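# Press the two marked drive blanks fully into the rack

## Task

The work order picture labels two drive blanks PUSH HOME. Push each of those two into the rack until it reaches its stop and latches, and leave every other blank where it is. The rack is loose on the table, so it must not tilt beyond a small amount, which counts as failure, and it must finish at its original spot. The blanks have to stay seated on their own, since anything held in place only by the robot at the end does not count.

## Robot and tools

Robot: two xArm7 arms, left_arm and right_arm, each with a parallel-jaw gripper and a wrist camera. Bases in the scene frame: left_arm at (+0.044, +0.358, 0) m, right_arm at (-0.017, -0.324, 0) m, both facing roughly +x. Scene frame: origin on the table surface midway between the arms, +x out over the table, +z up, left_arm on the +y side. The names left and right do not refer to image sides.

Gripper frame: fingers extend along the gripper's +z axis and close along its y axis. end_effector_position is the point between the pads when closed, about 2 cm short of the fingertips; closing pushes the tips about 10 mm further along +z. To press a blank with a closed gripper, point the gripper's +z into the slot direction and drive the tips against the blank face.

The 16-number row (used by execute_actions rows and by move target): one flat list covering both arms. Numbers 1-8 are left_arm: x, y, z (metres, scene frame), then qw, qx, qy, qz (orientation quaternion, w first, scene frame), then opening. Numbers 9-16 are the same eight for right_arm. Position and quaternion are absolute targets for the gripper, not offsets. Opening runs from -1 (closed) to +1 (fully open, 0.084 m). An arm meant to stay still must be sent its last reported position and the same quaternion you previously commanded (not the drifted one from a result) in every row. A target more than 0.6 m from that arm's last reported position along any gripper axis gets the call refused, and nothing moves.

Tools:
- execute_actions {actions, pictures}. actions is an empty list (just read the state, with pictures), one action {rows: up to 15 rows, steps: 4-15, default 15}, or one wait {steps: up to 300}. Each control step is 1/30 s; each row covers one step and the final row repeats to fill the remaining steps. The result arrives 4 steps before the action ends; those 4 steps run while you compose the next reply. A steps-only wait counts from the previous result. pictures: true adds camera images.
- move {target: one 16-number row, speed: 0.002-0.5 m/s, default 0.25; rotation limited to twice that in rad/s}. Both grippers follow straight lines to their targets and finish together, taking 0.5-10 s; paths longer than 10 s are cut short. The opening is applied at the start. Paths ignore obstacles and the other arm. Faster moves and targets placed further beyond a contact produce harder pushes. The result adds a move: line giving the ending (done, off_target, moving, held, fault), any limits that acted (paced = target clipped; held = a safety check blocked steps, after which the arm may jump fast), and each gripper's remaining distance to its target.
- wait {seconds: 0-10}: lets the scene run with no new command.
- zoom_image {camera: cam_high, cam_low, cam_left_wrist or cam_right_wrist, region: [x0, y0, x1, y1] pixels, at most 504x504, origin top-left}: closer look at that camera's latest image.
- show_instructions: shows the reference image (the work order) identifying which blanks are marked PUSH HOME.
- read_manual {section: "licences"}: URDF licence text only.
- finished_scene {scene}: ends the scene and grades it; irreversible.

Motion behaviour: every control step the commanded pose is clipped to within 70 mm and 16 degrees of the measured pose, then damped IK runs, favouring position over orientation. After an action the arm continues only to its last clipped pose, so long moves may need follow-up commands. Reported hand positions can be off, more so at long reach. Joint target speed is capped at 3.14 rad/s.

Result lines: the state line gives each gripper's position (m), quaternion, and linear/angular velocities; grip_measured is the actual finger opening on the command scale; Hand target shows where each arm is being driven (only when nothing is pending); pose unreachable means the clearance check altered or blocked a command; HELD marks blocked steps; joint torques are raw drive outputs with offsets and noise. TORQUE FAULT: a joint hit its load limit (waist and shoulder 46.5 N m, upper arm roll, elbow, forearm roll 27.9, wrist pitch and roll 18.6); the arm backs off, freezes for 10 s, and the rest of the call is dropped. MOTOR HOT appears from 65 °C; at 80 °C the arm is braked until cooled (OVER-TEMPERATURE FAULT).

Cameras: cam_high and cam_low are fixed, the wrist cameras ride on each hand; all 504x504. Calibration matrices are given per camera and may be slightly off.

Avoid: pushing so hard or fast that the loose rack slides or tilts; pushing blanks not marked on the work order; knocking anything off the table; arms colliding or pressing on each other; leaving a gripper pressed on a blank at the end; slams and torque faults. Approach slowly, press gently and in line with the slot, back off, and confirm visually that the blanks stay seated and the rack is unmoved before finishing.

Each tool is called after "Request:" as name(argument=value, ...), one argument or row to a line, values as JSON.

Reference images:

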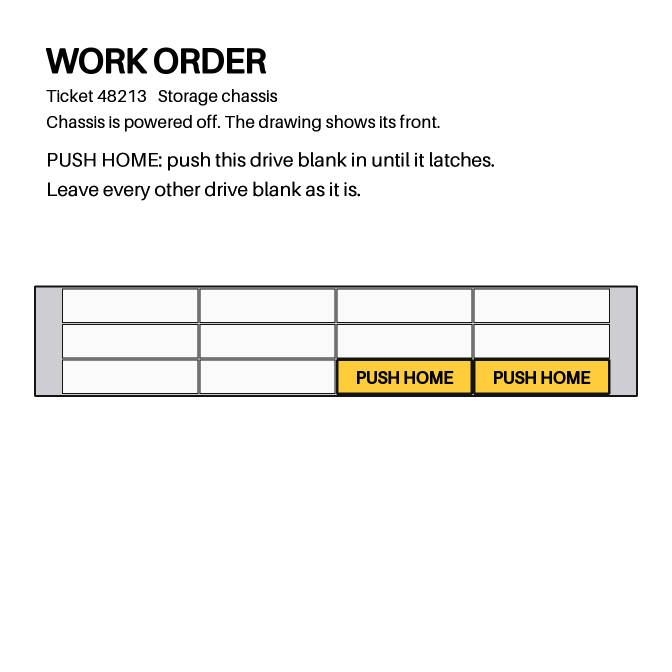

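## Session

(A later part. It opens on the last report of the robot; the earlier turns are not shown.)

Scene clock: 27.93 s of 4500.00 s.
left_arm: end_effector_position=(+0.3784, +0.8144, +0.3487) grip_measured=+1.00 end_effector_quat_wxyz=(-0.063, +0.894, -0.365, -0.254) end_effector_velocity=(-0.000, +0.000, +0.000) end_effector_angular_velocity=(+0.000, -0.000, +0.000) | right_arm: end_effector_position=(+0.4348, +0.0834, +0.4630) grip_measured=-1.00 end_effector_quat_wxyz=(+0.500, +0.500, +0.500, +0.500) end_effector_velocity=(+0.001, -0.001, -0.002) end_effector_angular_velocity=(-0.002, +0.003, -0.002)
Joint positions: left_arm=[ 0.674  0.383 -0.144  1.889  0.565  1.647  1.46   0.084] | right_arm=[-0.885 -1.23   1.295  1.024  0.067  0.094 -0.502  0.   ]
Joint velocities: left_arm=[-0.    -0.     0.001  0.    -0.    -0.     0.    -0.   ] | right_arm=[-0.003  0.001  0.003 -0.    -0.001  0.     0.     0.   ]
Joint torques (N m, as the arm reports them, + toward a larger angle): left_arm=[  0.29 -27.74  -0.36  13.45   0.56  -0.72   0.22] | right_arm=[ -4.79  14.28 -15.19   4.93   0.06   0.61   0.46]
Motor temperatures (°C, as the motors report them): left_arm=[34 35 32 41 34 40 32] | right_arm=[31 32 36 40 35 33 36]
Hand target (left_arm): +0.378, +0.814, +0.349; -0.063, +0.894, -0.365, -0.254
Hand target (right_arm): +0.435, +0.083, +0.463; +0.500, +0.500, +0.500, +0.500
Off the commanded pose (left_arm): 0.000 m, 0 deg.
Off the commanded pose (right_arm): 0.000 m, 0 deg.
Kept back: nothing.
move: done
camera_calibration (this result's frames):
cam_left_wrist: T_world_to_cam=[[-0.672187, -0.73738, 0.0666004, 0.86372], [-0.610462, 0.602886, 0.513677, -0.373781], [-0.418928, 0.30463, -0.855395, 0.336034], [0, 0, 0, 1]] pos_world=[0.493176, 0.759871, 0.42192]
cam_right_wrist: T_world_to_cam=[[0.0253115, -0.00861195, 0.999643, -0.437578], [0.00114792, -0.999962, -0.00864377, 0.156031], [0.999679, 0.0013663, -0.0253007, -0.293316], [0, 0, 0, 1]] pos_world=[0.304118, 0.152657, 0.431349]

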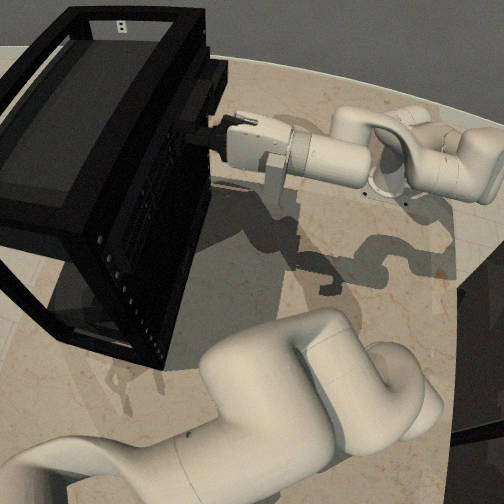

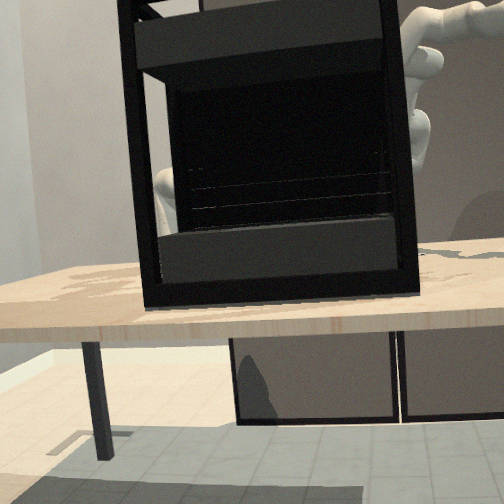

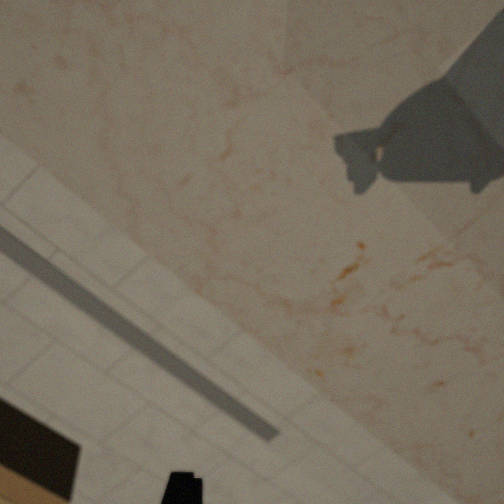

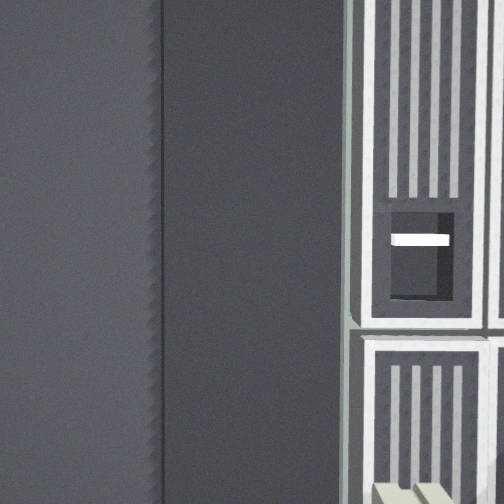

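Request:
move(
  target=[0.3784,0.8144,0.3487,-0.063,0.894,-0.365,-0.254,1, 0.446,0.083,0.463,0.5,0.5,0.5,0.5,-1],
  speed=0.015,
)

Scene clock: 29.13 s of 4500.00 s.
left_arm: end_effector_position=(+0.3784, +0.8144, +0.3487) grip_measured=+1.00 end_effector_quat_wxyz=(-0.063, +0.894, -0.365, -0.254) end_effector_velocity=(+0.000, -0.000, +0.000) end_effector_angular_velocity=(-0.000, -0.000, -0.001) | right_arm: end_effector_position=(+0.4426, +0.0845, +0.4634) grip_measured=-1.00 end_effector_quat_wxyz=(+0.499, +0.499, +0.501, +0.501) end_effector_velocity=(+0.000, +0.002, +0.000) end_effector_angular_velocity=(+0.003, +0.002, +0.006)
Joint positions: left_arm=[ 0.674  0.383 -0.144  1.889  0.565  1.647  1.46   0.084] | right_arm=[-0.911 -1.221  1.305  1.042  0.067  0.083 -0.502  0.   ]
Joint velocities: left_arm=[-0.    -0.    -0.001  0.    -0.    -0.     0.    -0.   ] | right_arm=[-0.001  0.006  0.002  0.004 -0.002 -0.003  0.001  0.   ]
Joint torques (N m, as the arm reports them, + toward a larger angle): left_arm=[  0.24 -27.7   -0.38  13.48   0.76  -0.55   0.12] | right_arm=[-29.68  17.96 -10.7   13.6   -0.1   -1.68   0.43]
Motor temperatures (°C, as the motors report them): left_arm=[34 35 32 41 34 40 32] | right_arm=[31 32 37 40 35 33 36]
Hand target (left_arm): +0.378, +0.814, +0.349; -0.063, +0.894, -0.365, -0.254
Hand target (right_arm): +0.446, +0.083, +0.463; +0.500, +0.500, +0.500, +0.500
Off the commanded pose (left_arm): 0.000 m, 0 deg.
Off the commanded pose (right_arm): 0.004 m, 0 deg.
Kept back: nothing.
move: off_target (right_arm)
camera_calibration (this result's frames):
cam_left_wrist: T_world_to_cam=[[-0.672187, -0.73738, 0.0666005, 0.86372], [-0.610462, 0.602886, 0.513677, -0.373781], [-0.418928, 0.30463, -0.855395, 0.336034], [0, 0, 0, 1]] pos_world=[0.493176, 0.759871, 0.42192]
cam_right_wrist: T_world_to_cam=[[0.0255317, -0.00981431, 0.999626, -0.438209], [0.00404778, -0.999943, -0.0099208, 0.156462], [0.999666, 0.00429957, -0.0254905, -0.301311], [0, 0, 0, 1]] pos_world=[0.311765, 0.153448, 0.431916]

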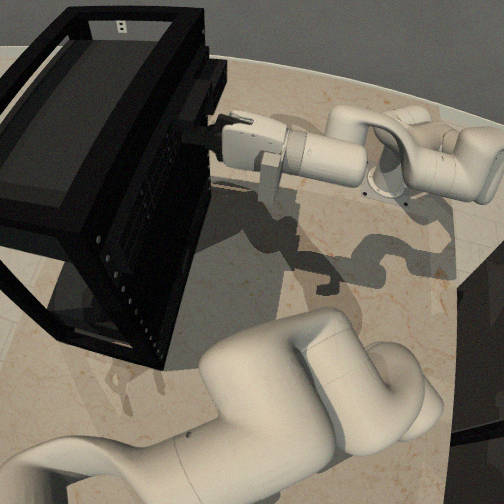

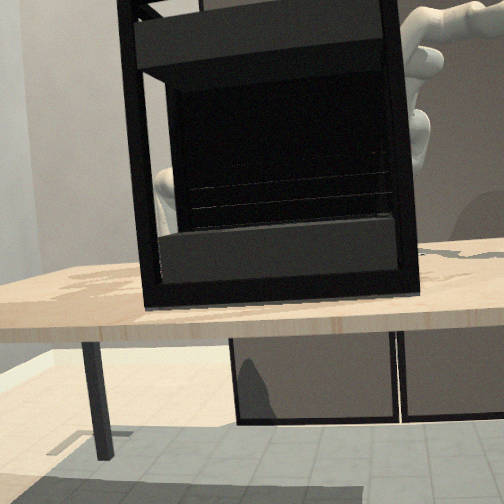

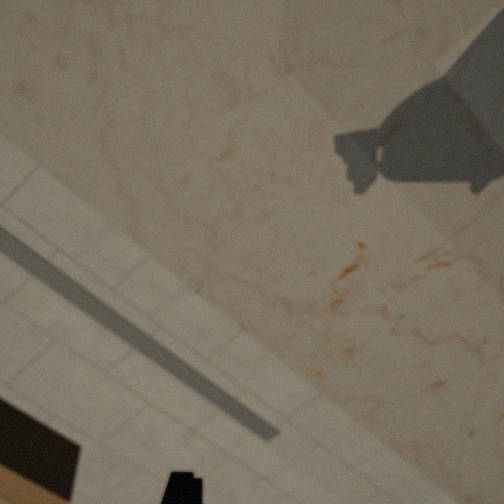

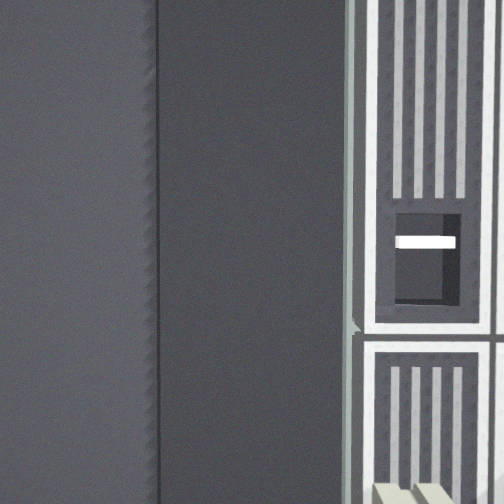

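Request:
move(
  target=[0.3784,0.8144,0.3487,-0.063,0.894,-0.365,-0.254,1, 0.40,0.083,0.463,0.5,0.5,0.5,0.5,-1],
  speed=0.05,
)

Scene clock: 30.57 s of 4500.00 s.
left_arm: end_effector_position=(+0.3784, +0.8144, +0.3487) grip_measured=+1.00 end_effector_quat_wxyz=(-0.063, +0.894, -0.365, -0.254) end_effector_velocity=(-0.000, +0.000, +0.000) end_effector_angular_velocity=(+0.000, +0.000, +0.000) | right_arm: end_effector_position=(+0.4003, +0.0828, +0.4628) grip_measured=-1.00 end_effector_quat_wxyz=(+0.500, +0.500, +0.500, +0.500) end_effector_velocity=(-0.001, -0.001, -0.000) end_effector_angular_velocity=(+0.001, +0.001, -0.002)
Joint positions: left_arm=[ 0.674  0.383 -0.144  1.889  0.565  1.647  1.46   0.084] | right_arm=[-0.773 -1.265  1.257  0.961  0.069  0.144 -0.502  0.   ]
Joint velocities: left_arm=[-0. -0.  0. -0.  0.  0.  0.  0.] | right_arm=[ 0.004 -0.002 -0.002 -0.004  0.     0.003 -0.     0.   ]
Joint torques (N m, as the arm reports them, + toward a larger angle): left_arm=[  0.65 -27.97  -0.59  13.14   0.53  -0.63   0.3 ] | right_arm=[  2.1   12.44 -15.7    9.44   0.06  -0.58   0.43]
Motor temperatures (°C, as the motors report them): left_arm=[34 35 32 42 34 40 32] | right_arm=[31 32 37 40 35 33 36]
Hand target (left_arm): +0.378, +0.814, +0.349; -0.063, +0.894, -0.365, -0.254
Hand target (right_arm): +0.400, +0.083, +0.463; +0.500, +0.500, +0.500, +0.500
Off the commanded pose (left_arm): 0.000 m, 0 deg.
Off the commanded pose (right_arm): 0.000 m, 0 deg.
Kept back: nothing.
move: done
camera_calibration (this result's frames):
cam_left_wrist: T_world_to_cam=[[-0.672187, -0.73738, 0.0666001, 0.86372], [-0.610463, 0.602886, 0.513677, -0.37378], [-0.418928, 0.30463, -0.855395, 0.336034], [0, 0, 0, 1]] pos_world=[0.493176, 0.759871, 0.42192]
cam_right_wrist: T_world_to_cam=[[0.0262231, -0.00890227, 0.999616, -0.436805], [0.000294072, -0.99996, -0.00891304, 0.155917], [0.999656, 0.000527687, -0.0262194, -0.258338], [0, 0, 0, 1]] pos_world=[0.269657, 0.152159, 0.431254]

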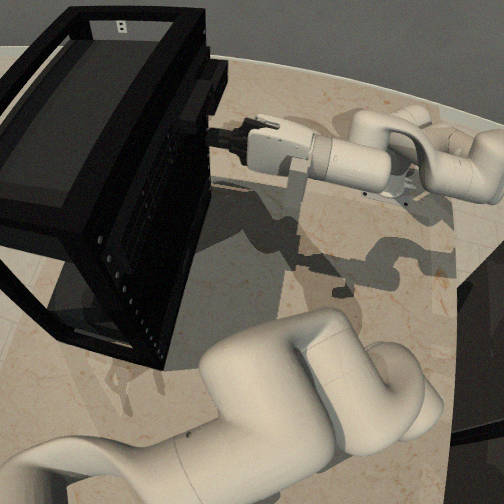

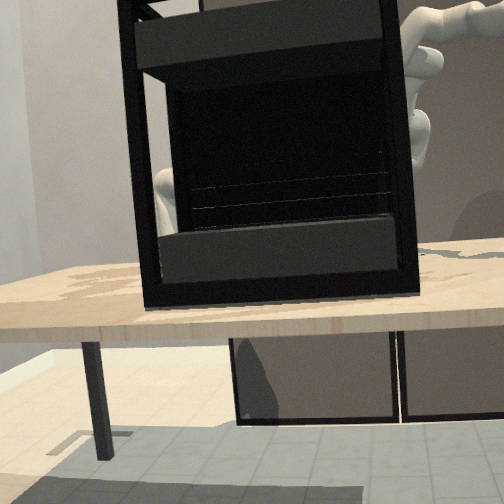

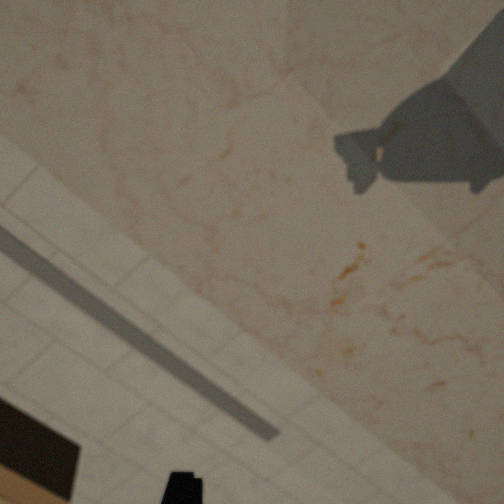

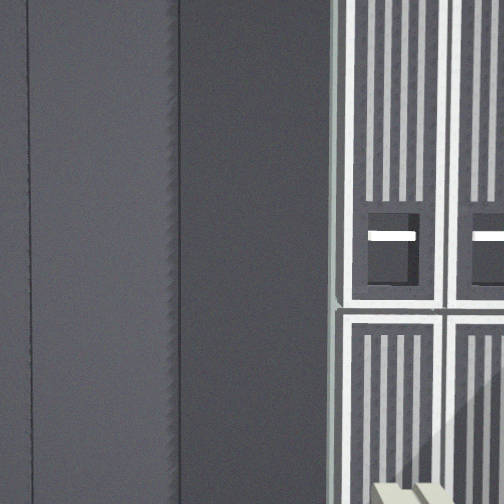

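Request:
zoom_image(
  camera="cam_right_wrist",
  region=[304, 200, 504, 400],
)

Region (304, 200, 504, 400) of cam_right_wrist's 504x504 image, scaled by 2.520, with more detail than that image has.

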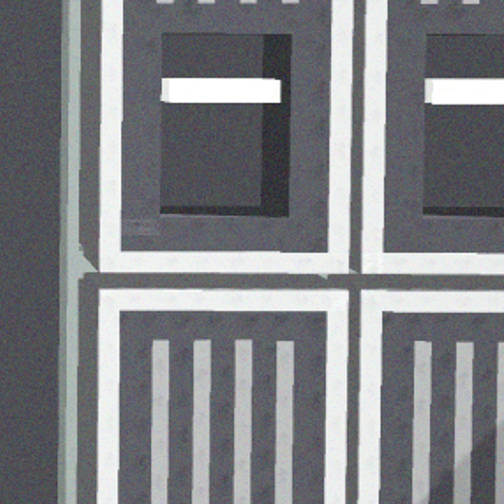

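Request:
move(
  target=[0.3784,0.8144,0.3487,-0.063,0.894,-0.365,-0.254,1, 0.40,-0.032,0.462,0.5,0.5,0.5,0.5,-1],
  speed=0.15,
)

Scene clock: 32.07 s of 4500.00 s.
left_arm: end_effector_position=(+0.3784, +0.8144, +0.3487) grip_measured=+1.00 end_effector_quat_wxyz=(-0.063, +0.894, -0.365, -0.254) end_effector_velocity=(-0.000, +0.000, -0.000) end_effector_angular_velocity=(-0.000, +0.000, +0.000) | right_arm: end_effector_position=(+0.4004, -0.0313, +0.4619) grip_measured=-1.00 end_effector_quat_wxyz=(+0.500, +0.500, +0.500, +0.500) end_effector_velocity=(-0.000, -0.005, +0.000) end_effector_angular_velocity=(+0.002, +0.000, -0.002)
Joint positions: left_arm=[ 0.674  0.383 -0.144  1.889  0.565  1.647  1.46   0.084] | right_arm=[-0.645 -1.192  1.117  0.625  0.031 -0.108 -0.614  0.   ]
Joint velocities: left_arm=[ 0.     0.     0.001  0.    -0.     0.     0.001 -0.   ] | right_arm=[ 0.004  0.003 -0.008 -0.011 -0.001 -0.007 -0.005  0.   ]
Joint torques (N m, as the arm reports them, + toward a larger angle): left_arm=[  0.49 -27.76  -0.48  13.12   0.69  -0.57   0.18] | right_arm=[  1.66   8.41 -12.77  12.93   0.54  -0.76   0.39]
Motor temperatures (°C, as the motors report them): left_arm=[34 35 32 42 34 40 32] | right_arm=[31 32 37 40 35 33 36]
Hand target (left_arm): +0.378, +0.814, +0.349; -0.063, +0.894, -0.365, -0.254
Hand target (right_arm): +0.401, -0.032, +0.462; +0.500, +0.500, +0.500, +0.500
Off the commanded pose (left_arm): 0.000 m, 0 deg.
Off the commanded pose (right_arm): 0.001 m, 0 deg.
Kept back: nothing.
move: done
camera_calibration (this result's frames):
cam_left_wrist: T_world_to_cam=[[-0.672187, -0.73738, 0.0666003, 0.86372], [-0.610463, 0.602886, 0.513677, -0.37378], [-0.418928, 0.30463, -0.855395, 0.336034], [0, 0, 0, 1]] pos_world=[0.493176, 0.759871, 0.42192]
cam_right_wrist: T_world_to_cam=[[0.0249575, -0.00838951, 0.999653, -0.436433], [0.000852522, -0.999964, -0.0084134, 0.0413594], [0.999688, 0.0010622, -0.0249495, -0.259037], [0, 0, 0, 1]] pos_world=[0.269813, 0.0379716, 0.430167]

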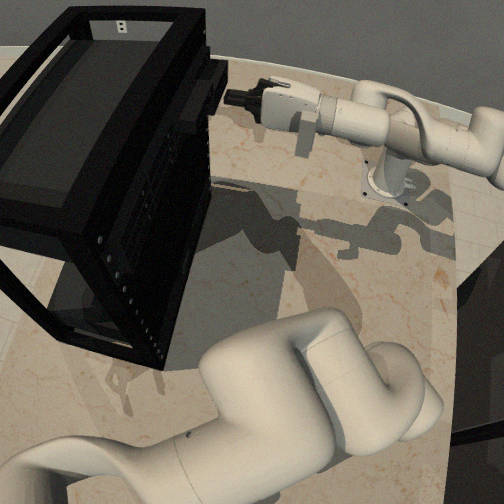

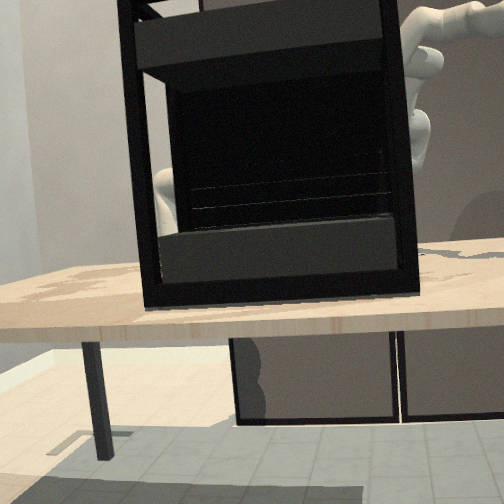

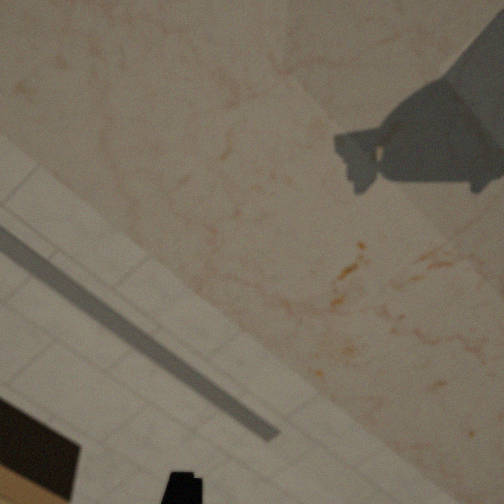

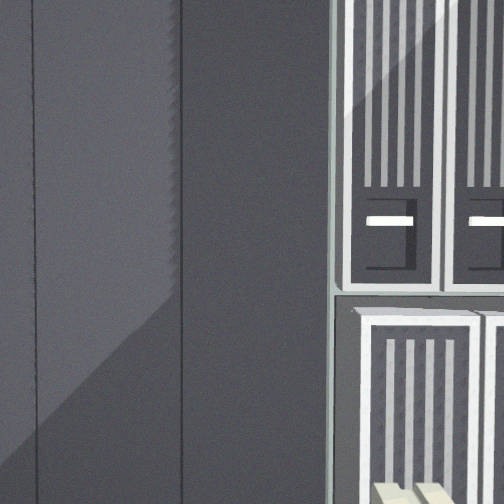

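Request:
move(
  target=[0.3784,0.8144,0.3487,-0.063,0.894,-0.365,-0.254,1, 0.441,-0.032,0.463,0.5,0.5,0.5,0.5,-1],
  speed=0.025,
)

Scene clock: 34.20 s of 4500.00 s.
left_arm: end_effector_position=(+0.3784, +0.8144, +0.3487) grip_measured=+1.00 end_effector_quat_wxyz=(-0.063, +0.894, -0.365, -0.254) end_effector_velocity=(-0.000, +0.000, +0.000) end_effector_angular_velocity=(+0.000, +0.000, +0.001) | right_arm: end_effector_position=(+0.4408, -0.0316, +0.4632) grip_measured=-1.00 end_effector_quat_wxyz=(+0.500, +0.500, +0.500, +0.500) end_effector_velocity=(+0.000, +0.001, -0.000) end_effector_angular_velocity=(-0.002, -0.000, +0.002)
Joint positions: left_arm=[ 0.674  0.383 -0.144  1.889  0.565  1.647  1.46   0.084] | right_arm=[-0.796 -1.124  1.174  0.708  0.022 -0.18  -0.61   0.   ]
Joint velocities: left_arm=[ 0.    -0.     0.001  0.     0.     0.     0.    -0.   ] | right_arm=[-0.003  0.     0.003  0.002 -0.001 -0.002  0.     0.   ]
Joint torques (N m, as the arm reports them, + toward a larger angle): left_arm=[  0.32 -27.61  -0.54  13.19   0.57  -0.52   0.28] | right_arm=[ -3.49   9.79 -15.42  12.58   0.7   -0.32   0.5 ]
Motor temperatures (°C, as the motors report them): left_arm=[34 35 32 42 34 40 32] | right_arm=[31 32 37 40 35 33 36]
Hand target (left_arm): +0.378, +0.814, +0.349; -0.063, +0.894, -0.365, -0.254
Hand target (right_arm): +0.441, -0.032, +0.463; +0.500, +0.500, +0.500, +0.500
Off the commanded pose (left_arm): 0.000 m, 0 deg.
Off the commanded pose (right_arm): 0.000 m, 0 deg.
Kept back: nothing.
move: done
camera_calibration (this result's frames):
cam_left_wrist: T_world_to_cam=[[-0.672187, -0.73738, 0.0666003, 0.86372], [-0.610463, 0.602886, 0.513677, -0.373781], [-0.418928, 0.30463, -0.855395, 0.336034], [0, 0, 0, 1]] pos_world=[0.493176, 0.759871, 0.42192]
cam_right_wrist: T_world_to_cam=[[0.0249378, -0.0086103, 0.999652, -0.438738], [0.00108454, -0.999962, -0.00864002, 0.0410518], [0.999688, 0.00129962, -0.0249276, -0.299349], [0, 0, 0, 1]] pos_world=[0.310153, 0.0376617, 0.431478]

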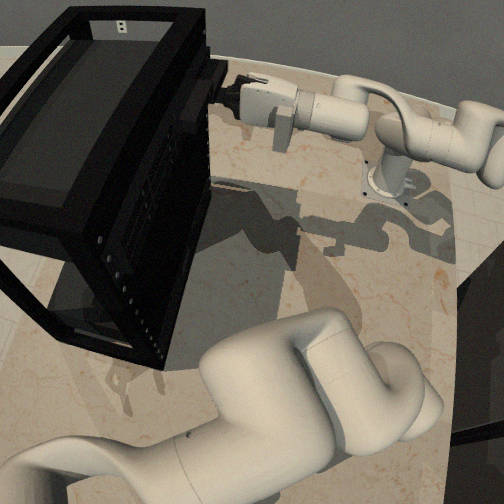

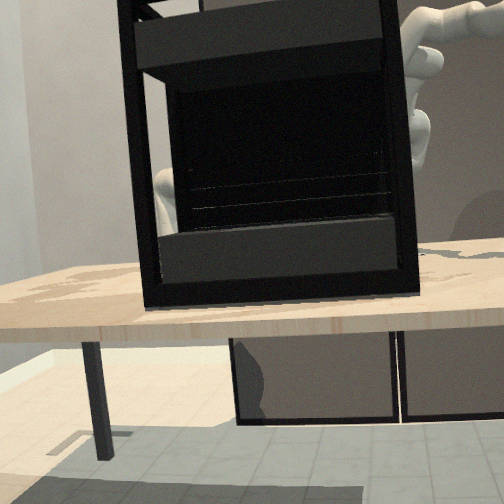

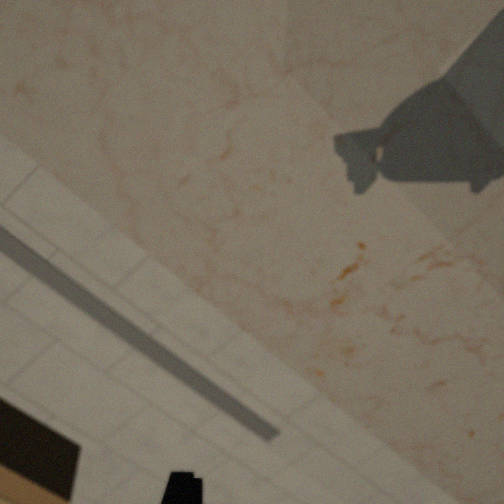

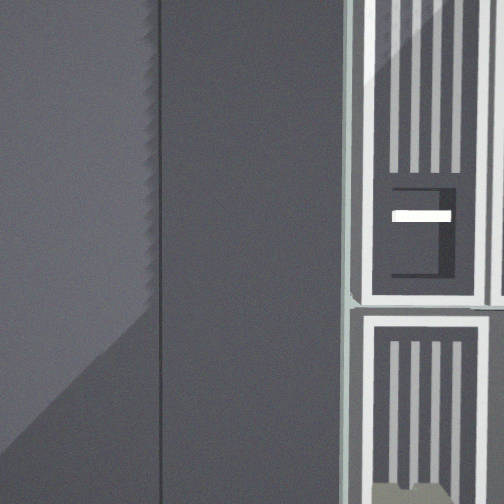

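Not quite home yet; a little further.

Request:
move(
  target=[0.3784,0.8144,0.3487,-0.063,0.894,-0.365,-0.254,1, 0.4445,-0.032,0.463,0.5,0.5,0.5,0.5,-1],
  speed=0.01,
)

Scene clock: 35.13 s of 4500.00 s.
left_arm: end_effector_position=(+0.3784, +0.8144, +0.3487) grip_measured=+1.00 end_effector_quat_wxyz=(-0.063, +0.894, -0.365, -0.254) end_effector_velocity=(-0.000, +0.000, -0.000) end_effector_angular_velocity=(+0.000, +0.001, +0.000) | right_arm: end_effector_position=(+0.4442, -0.0318, +0.4634) grip_measured=-1.00 end_effector_quat_wxyz=(+0.500, +0.500, +0.500, +0.500) end_effector_velocity=(+0.001, -0.001, -0.000) end_effector_angular_velocity=(-0.002, -0.001, -0.002)
Joint positions: left_arm=[ 0.674  0.383 -0.144  1.889  0.565  1.647  1.46   0.084] | right_arm=[-0.809 -1.118  1.179  0.715  0.021 -0.185 -0.61   0.   ]
Joint velocities: left_arm=[-0.     0.     0.    -0.     0.001  0.    -0.     0.   ] | right_arm=[-0.004 -0.001  0.001  0.    -0.001 -0.001  0.     0.   ]
Joint torques (N m, as the arm reports them, + toward a larger angle): left_arm=[  0.27 -27.4   -0.33  13.24   0.57  -0.63   0.15] | right_arm=[ -5.37  10.31 -13.82  12.04   0.5    0.26   0.42]
Motor temperatures (°C, as the motors report them): left_arm=[34 35 32 42 34 40 32] | right_arm=[31 32 37 40 35 33 36]
Hand target (left_arm): +0.378, +0.814, +0.349; -0.063, +0.894, -0.365, -0.254
Hand target (right_arm): +0.445, -0.032, +0.463; +0.500, +0.500, +0.500, +0.500
Off the commanded pose (left_arm): 0.000 m, 0 deg.
Off the commanded pose (right_arm): 0.001 m, 0 deg.
Kept back: nothing.
move: done
camera_calibration (this result's frames):
cam_left_wrist: T_world_to_cam=[[-0.672187, -0.73738, 0.0666004, 0.86372], [-0.610463, 0.602886, 0.513677, -0.373781], [-0.418928, 0.30463, -0.855395, 0.336034], [0, 0, 0, 1]] pos_world=[0.493176, 0.759871, 0.42192]
cam_right_wrist: T_world_to_cam=[[0.0247322, -0.00909699, 0.999653, -0.43895], [0.00109612, -0.999958, -0.00912688, 0.0410519], [0.999694, 0.00132147, -0.0247212, -0.302843], [0, 0, 0, 1]] pos_world=[0.313562, 0.0374572, 0.431686]

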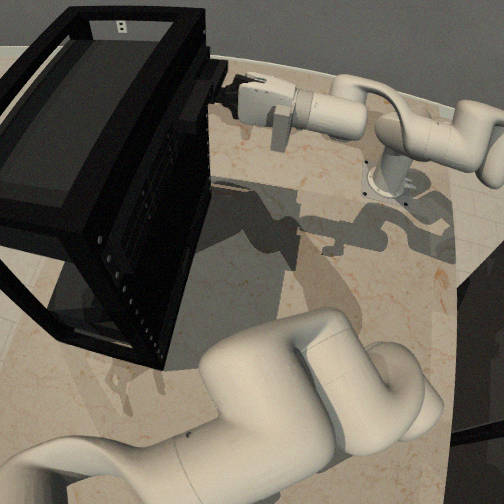

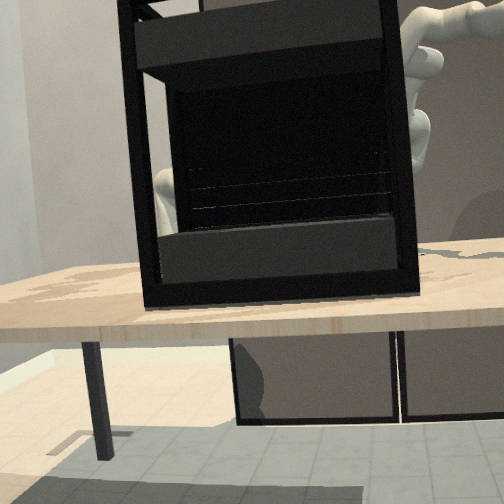

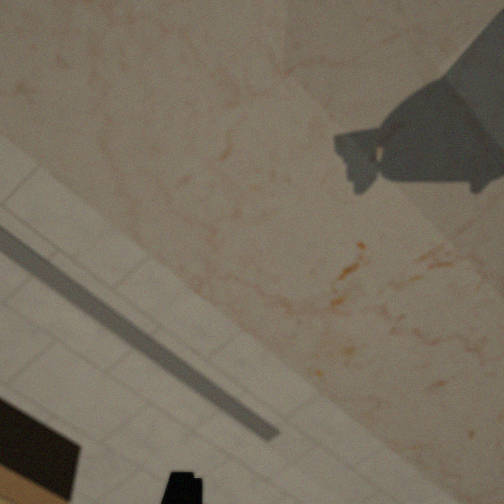

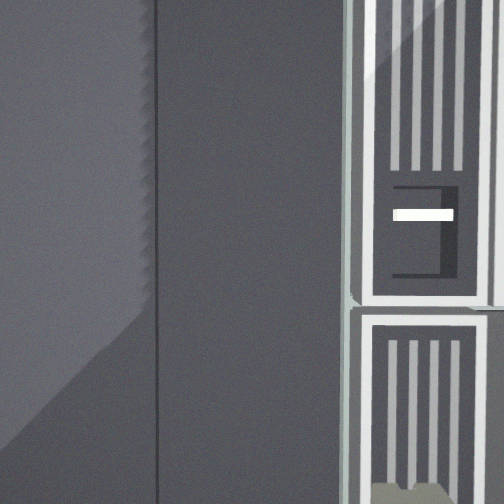

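Request:
move(
  target=[0.3784,0.8144,0.3487,-0.063,0.894,-0.365,-0.254,1, 0.448,-0.032,0.463,0.5,0.5,0.5,0.5,-1],
  speed=0.01,
)

Scene clock: 36.07 s of 4500.00 s.
left_arm: end_effector_position=(+0.3784, +0.8144, +0.3487) grip_measured=+1.00 end_effector_quat_wxyz=(-0.063, +0.894, -0.365, -0.254) end_effector_velocity=(-0.000, +0.000, +0.000) end_effector_angular_velocity=(+0.000, +0.000, +0.001) | right_arm: end_effector_position=(+0.4467, -0.0314, +0.4636) grip_measured=-1.00 end_effector_quat_wxyz=(+0.500, +0.499, +0.500, +0.501) end_effector_velocity=(+0.001, +0.002, +0.000) end_effector_angular_velocity=(+0.002, +0.003, +0.002)
Joint positions: left_arm=[ 0.674  0.383 -0.144  1.889  0.565  1.647  1.46   0.084] | right_arm=[-0.819 -1.114  1.183  0.722  0.02  -0.191 -0.609  0.   ]
Joint velocities: left_arm=[0.    0.    0.001 0.    0.    0.    0.    0.   ] | right_arm=[-0.001  0.004  0.002  0.006  0.     0.004  0.     0.   ]
Joint torques (N m, as the arm reports them, + toward a larger angle): left_arm=[  0.34 -27.78  -0.49  13.29   0.48  -0.59   0.16] | right_arm=[-24.04  15.21  -9.93  19.04  -0.02   1.11   0.54]
Motor temperatures (°C, as the motors report them): left_arm=[34 35 32 42 34 40 32] | right_arm=[31 32 37 40 35 33 36]
Hand target (left_arm): +0.378, +0.814, +0.349; -0.063, +0.894, -0.365, -0.254
Hand target (right_arm): +0.448, -0.032, +0.463; +0.500, +0.500, +0.500, +0.500
Off the commanded pose (left_arm): 0.000 m, 0 deg.
Off the commanded pose (right_arm): 0.002 m, 0 deg.
Kept back: nothing.
move: done
camera_calibration (this result's frames):
cam_left_wrist: T_world_to_cam=[[-0.672187, -0.73738, 0.0666003, 0.86372], [-0.610462, 0.602886, 0.513677, -0.373781], [-0.418928, 0.30463, -0.855395, 0.336034], [0, 0, 0, 1]] pos_world=[0.493176, 0.759871, 0.42192]
cam_right_wrist: T_world_to_cam=[[0.0240992, -0.00939792, 0.999665, -0.438942], [0.00249999, -0.999952, -0.00946089, 0.041001], [0.999706, 0.00272715, -0.0240745, -0.305596], [0, 0, 0, 1]] pos_world=[0.315982, 0.0377073, 0.431826]

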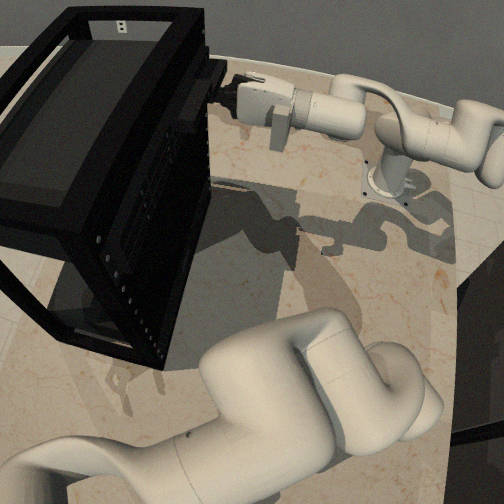

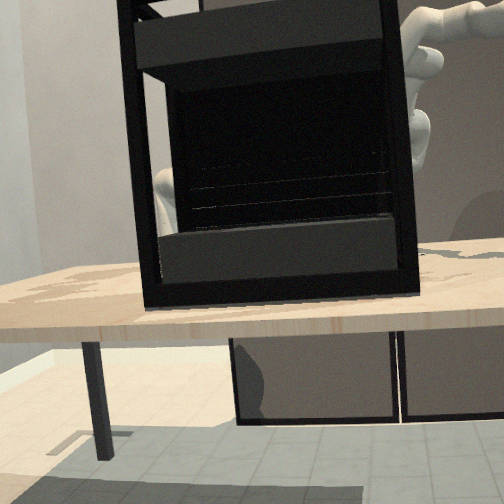

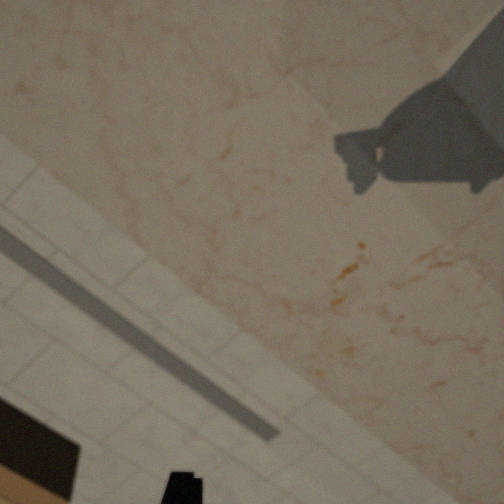

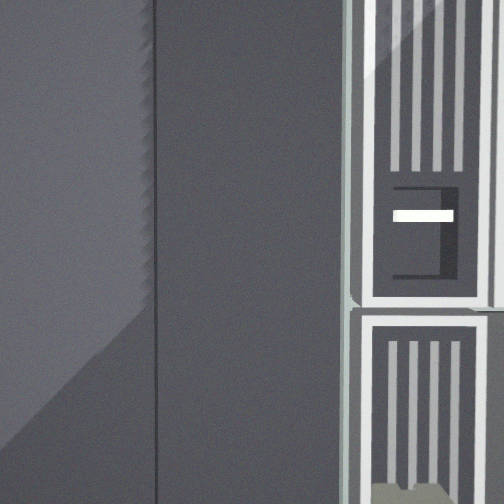

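Request:
move(
  target=[0.3784,0.8144,0.3487,-0.063,0.894,-0.365,-0.254,1, 0.33,0.0,0.463,0.5,0.5,0.5,0.5,-1],
  speed=0.1,
)

Scene clock: 37.97 s of 4500.00 s.
left_arm: end_effector_position=(+0.3784, +0.8144, +0.3487) grip_measured=+1.00 end_effector_quat_wxyz=(-0.063, +0.894, -0.365, -0.254) end_effector_velocity=(+0.000, -0.000, +0.000) end_effector_angular_velocity=(-0.000, -0.000, -0.000) | right_arm: end_effector_position=(+0.3301, -0.0003, +0.4624) grip_measured=-1.00 end_effector_quat_wxyz=(+0.499, +0.500, +0.501, +0.500) end_effector_velocity=(-0.002, +0.002, +0.001) end_effector_angular_velocity=(-0.001, -0.002, +0.003)
Joint positions: left_arm=[ 0.674  0.383 -0.144  1.889  0.565  1.647  1.46   0.084] | right_arm=[-0.43  -1.336  1.088  0.608  0.054  0.124 -0.587  0.   ]
Joint velocities: left_arm=[-0. -0. -0. -0. -0. -0. -0.  0.] | right_arm=[ 0.006 -0.003 -0.     0.002 -0.     0.005  0.     0.   ]
Joint torques (N m, as the arm reports them, + toward a larger angle): left_arm=[  0.4  -27.83  -0.62  13.3    0.7   -0.57   0.18] | right_arm=[  1.86   8.95 -13.06  11.72   0.4   -0.74   0.36]
Motor temperatures (°C, as the motors report them): left_arm=[34 35 32 42 34 40 32] | right_arm=[31 32 37 40 35 33 36]
Hand target (left_arm): +0.378, +0.814, +0.349; -0.063, +0.894, -0.365, -0.254
Hand target (right_arm): +0.330, +0.000, +0.462; +0.499, +0.500, +0.501, +0.500
Off the commanded pose (left_arm): 0.000 m, 0 deg.
Off the commanded pose (right_arm): 0.001 m, 0 deg.
Kept back: nothing.
move: done
camera_calibration (this result's frames):
cam_left_wrist: T_world_to_cam=[[-0.672187, -0.73738, 0.0666001, 0.86372], [-0.610463, 0.602886, 0.513677, -0.37378], [-0.418928, 0.30463, -0.855395, 0.336034], [0, 0, 0, 1]] pos_world=[0.493176, 0.759871, 0.42192]
cam_right_wrist: T_world_to_cam=[[0.0276271, -0.00877809, 0.99958, -0.435765], [0.000719839, -0.999961, -0.00880134, 0.0726927], [0.999618, 0.000962691, -0.0276197, -0.187508], [0, 0, 0, 1]] pos_world=[0.199423, 0.0690452, 0.431043]

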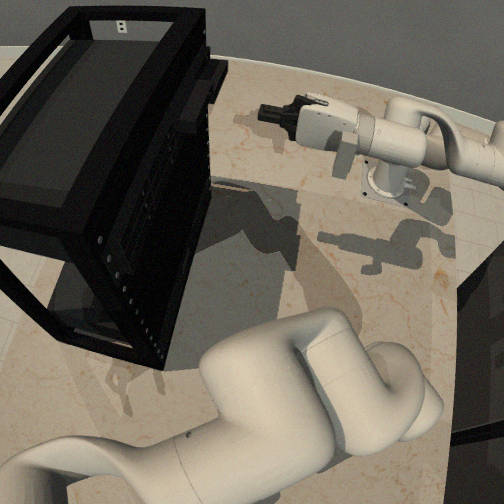

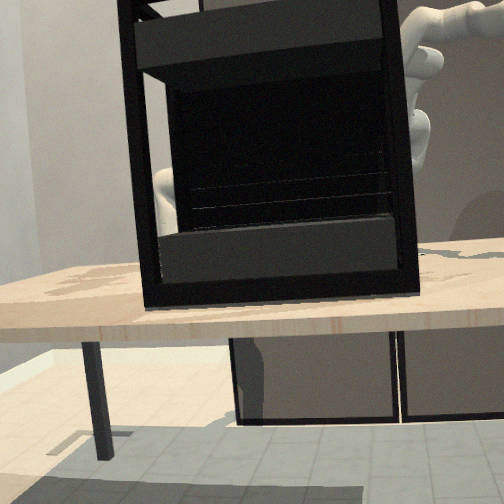

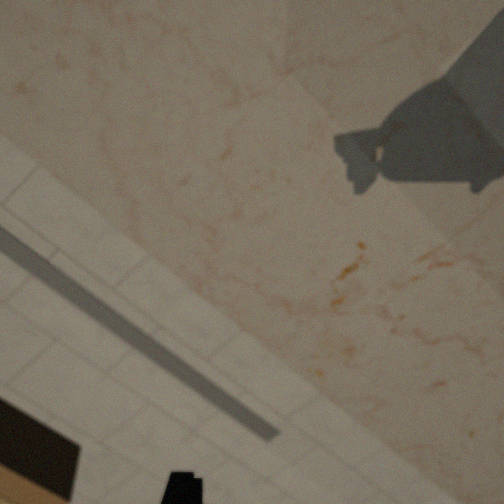

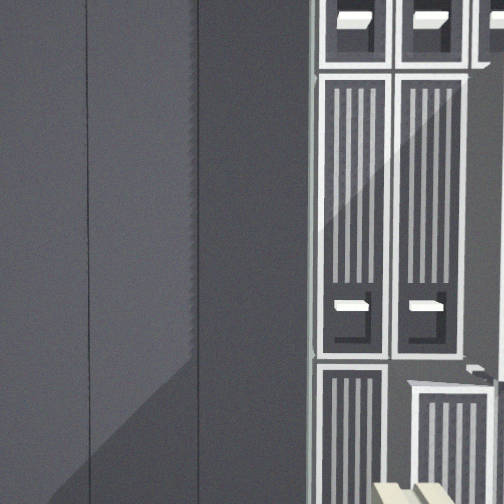

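Request:
finished_scene(
  scene=1,
)

The scene is finished: the task was done.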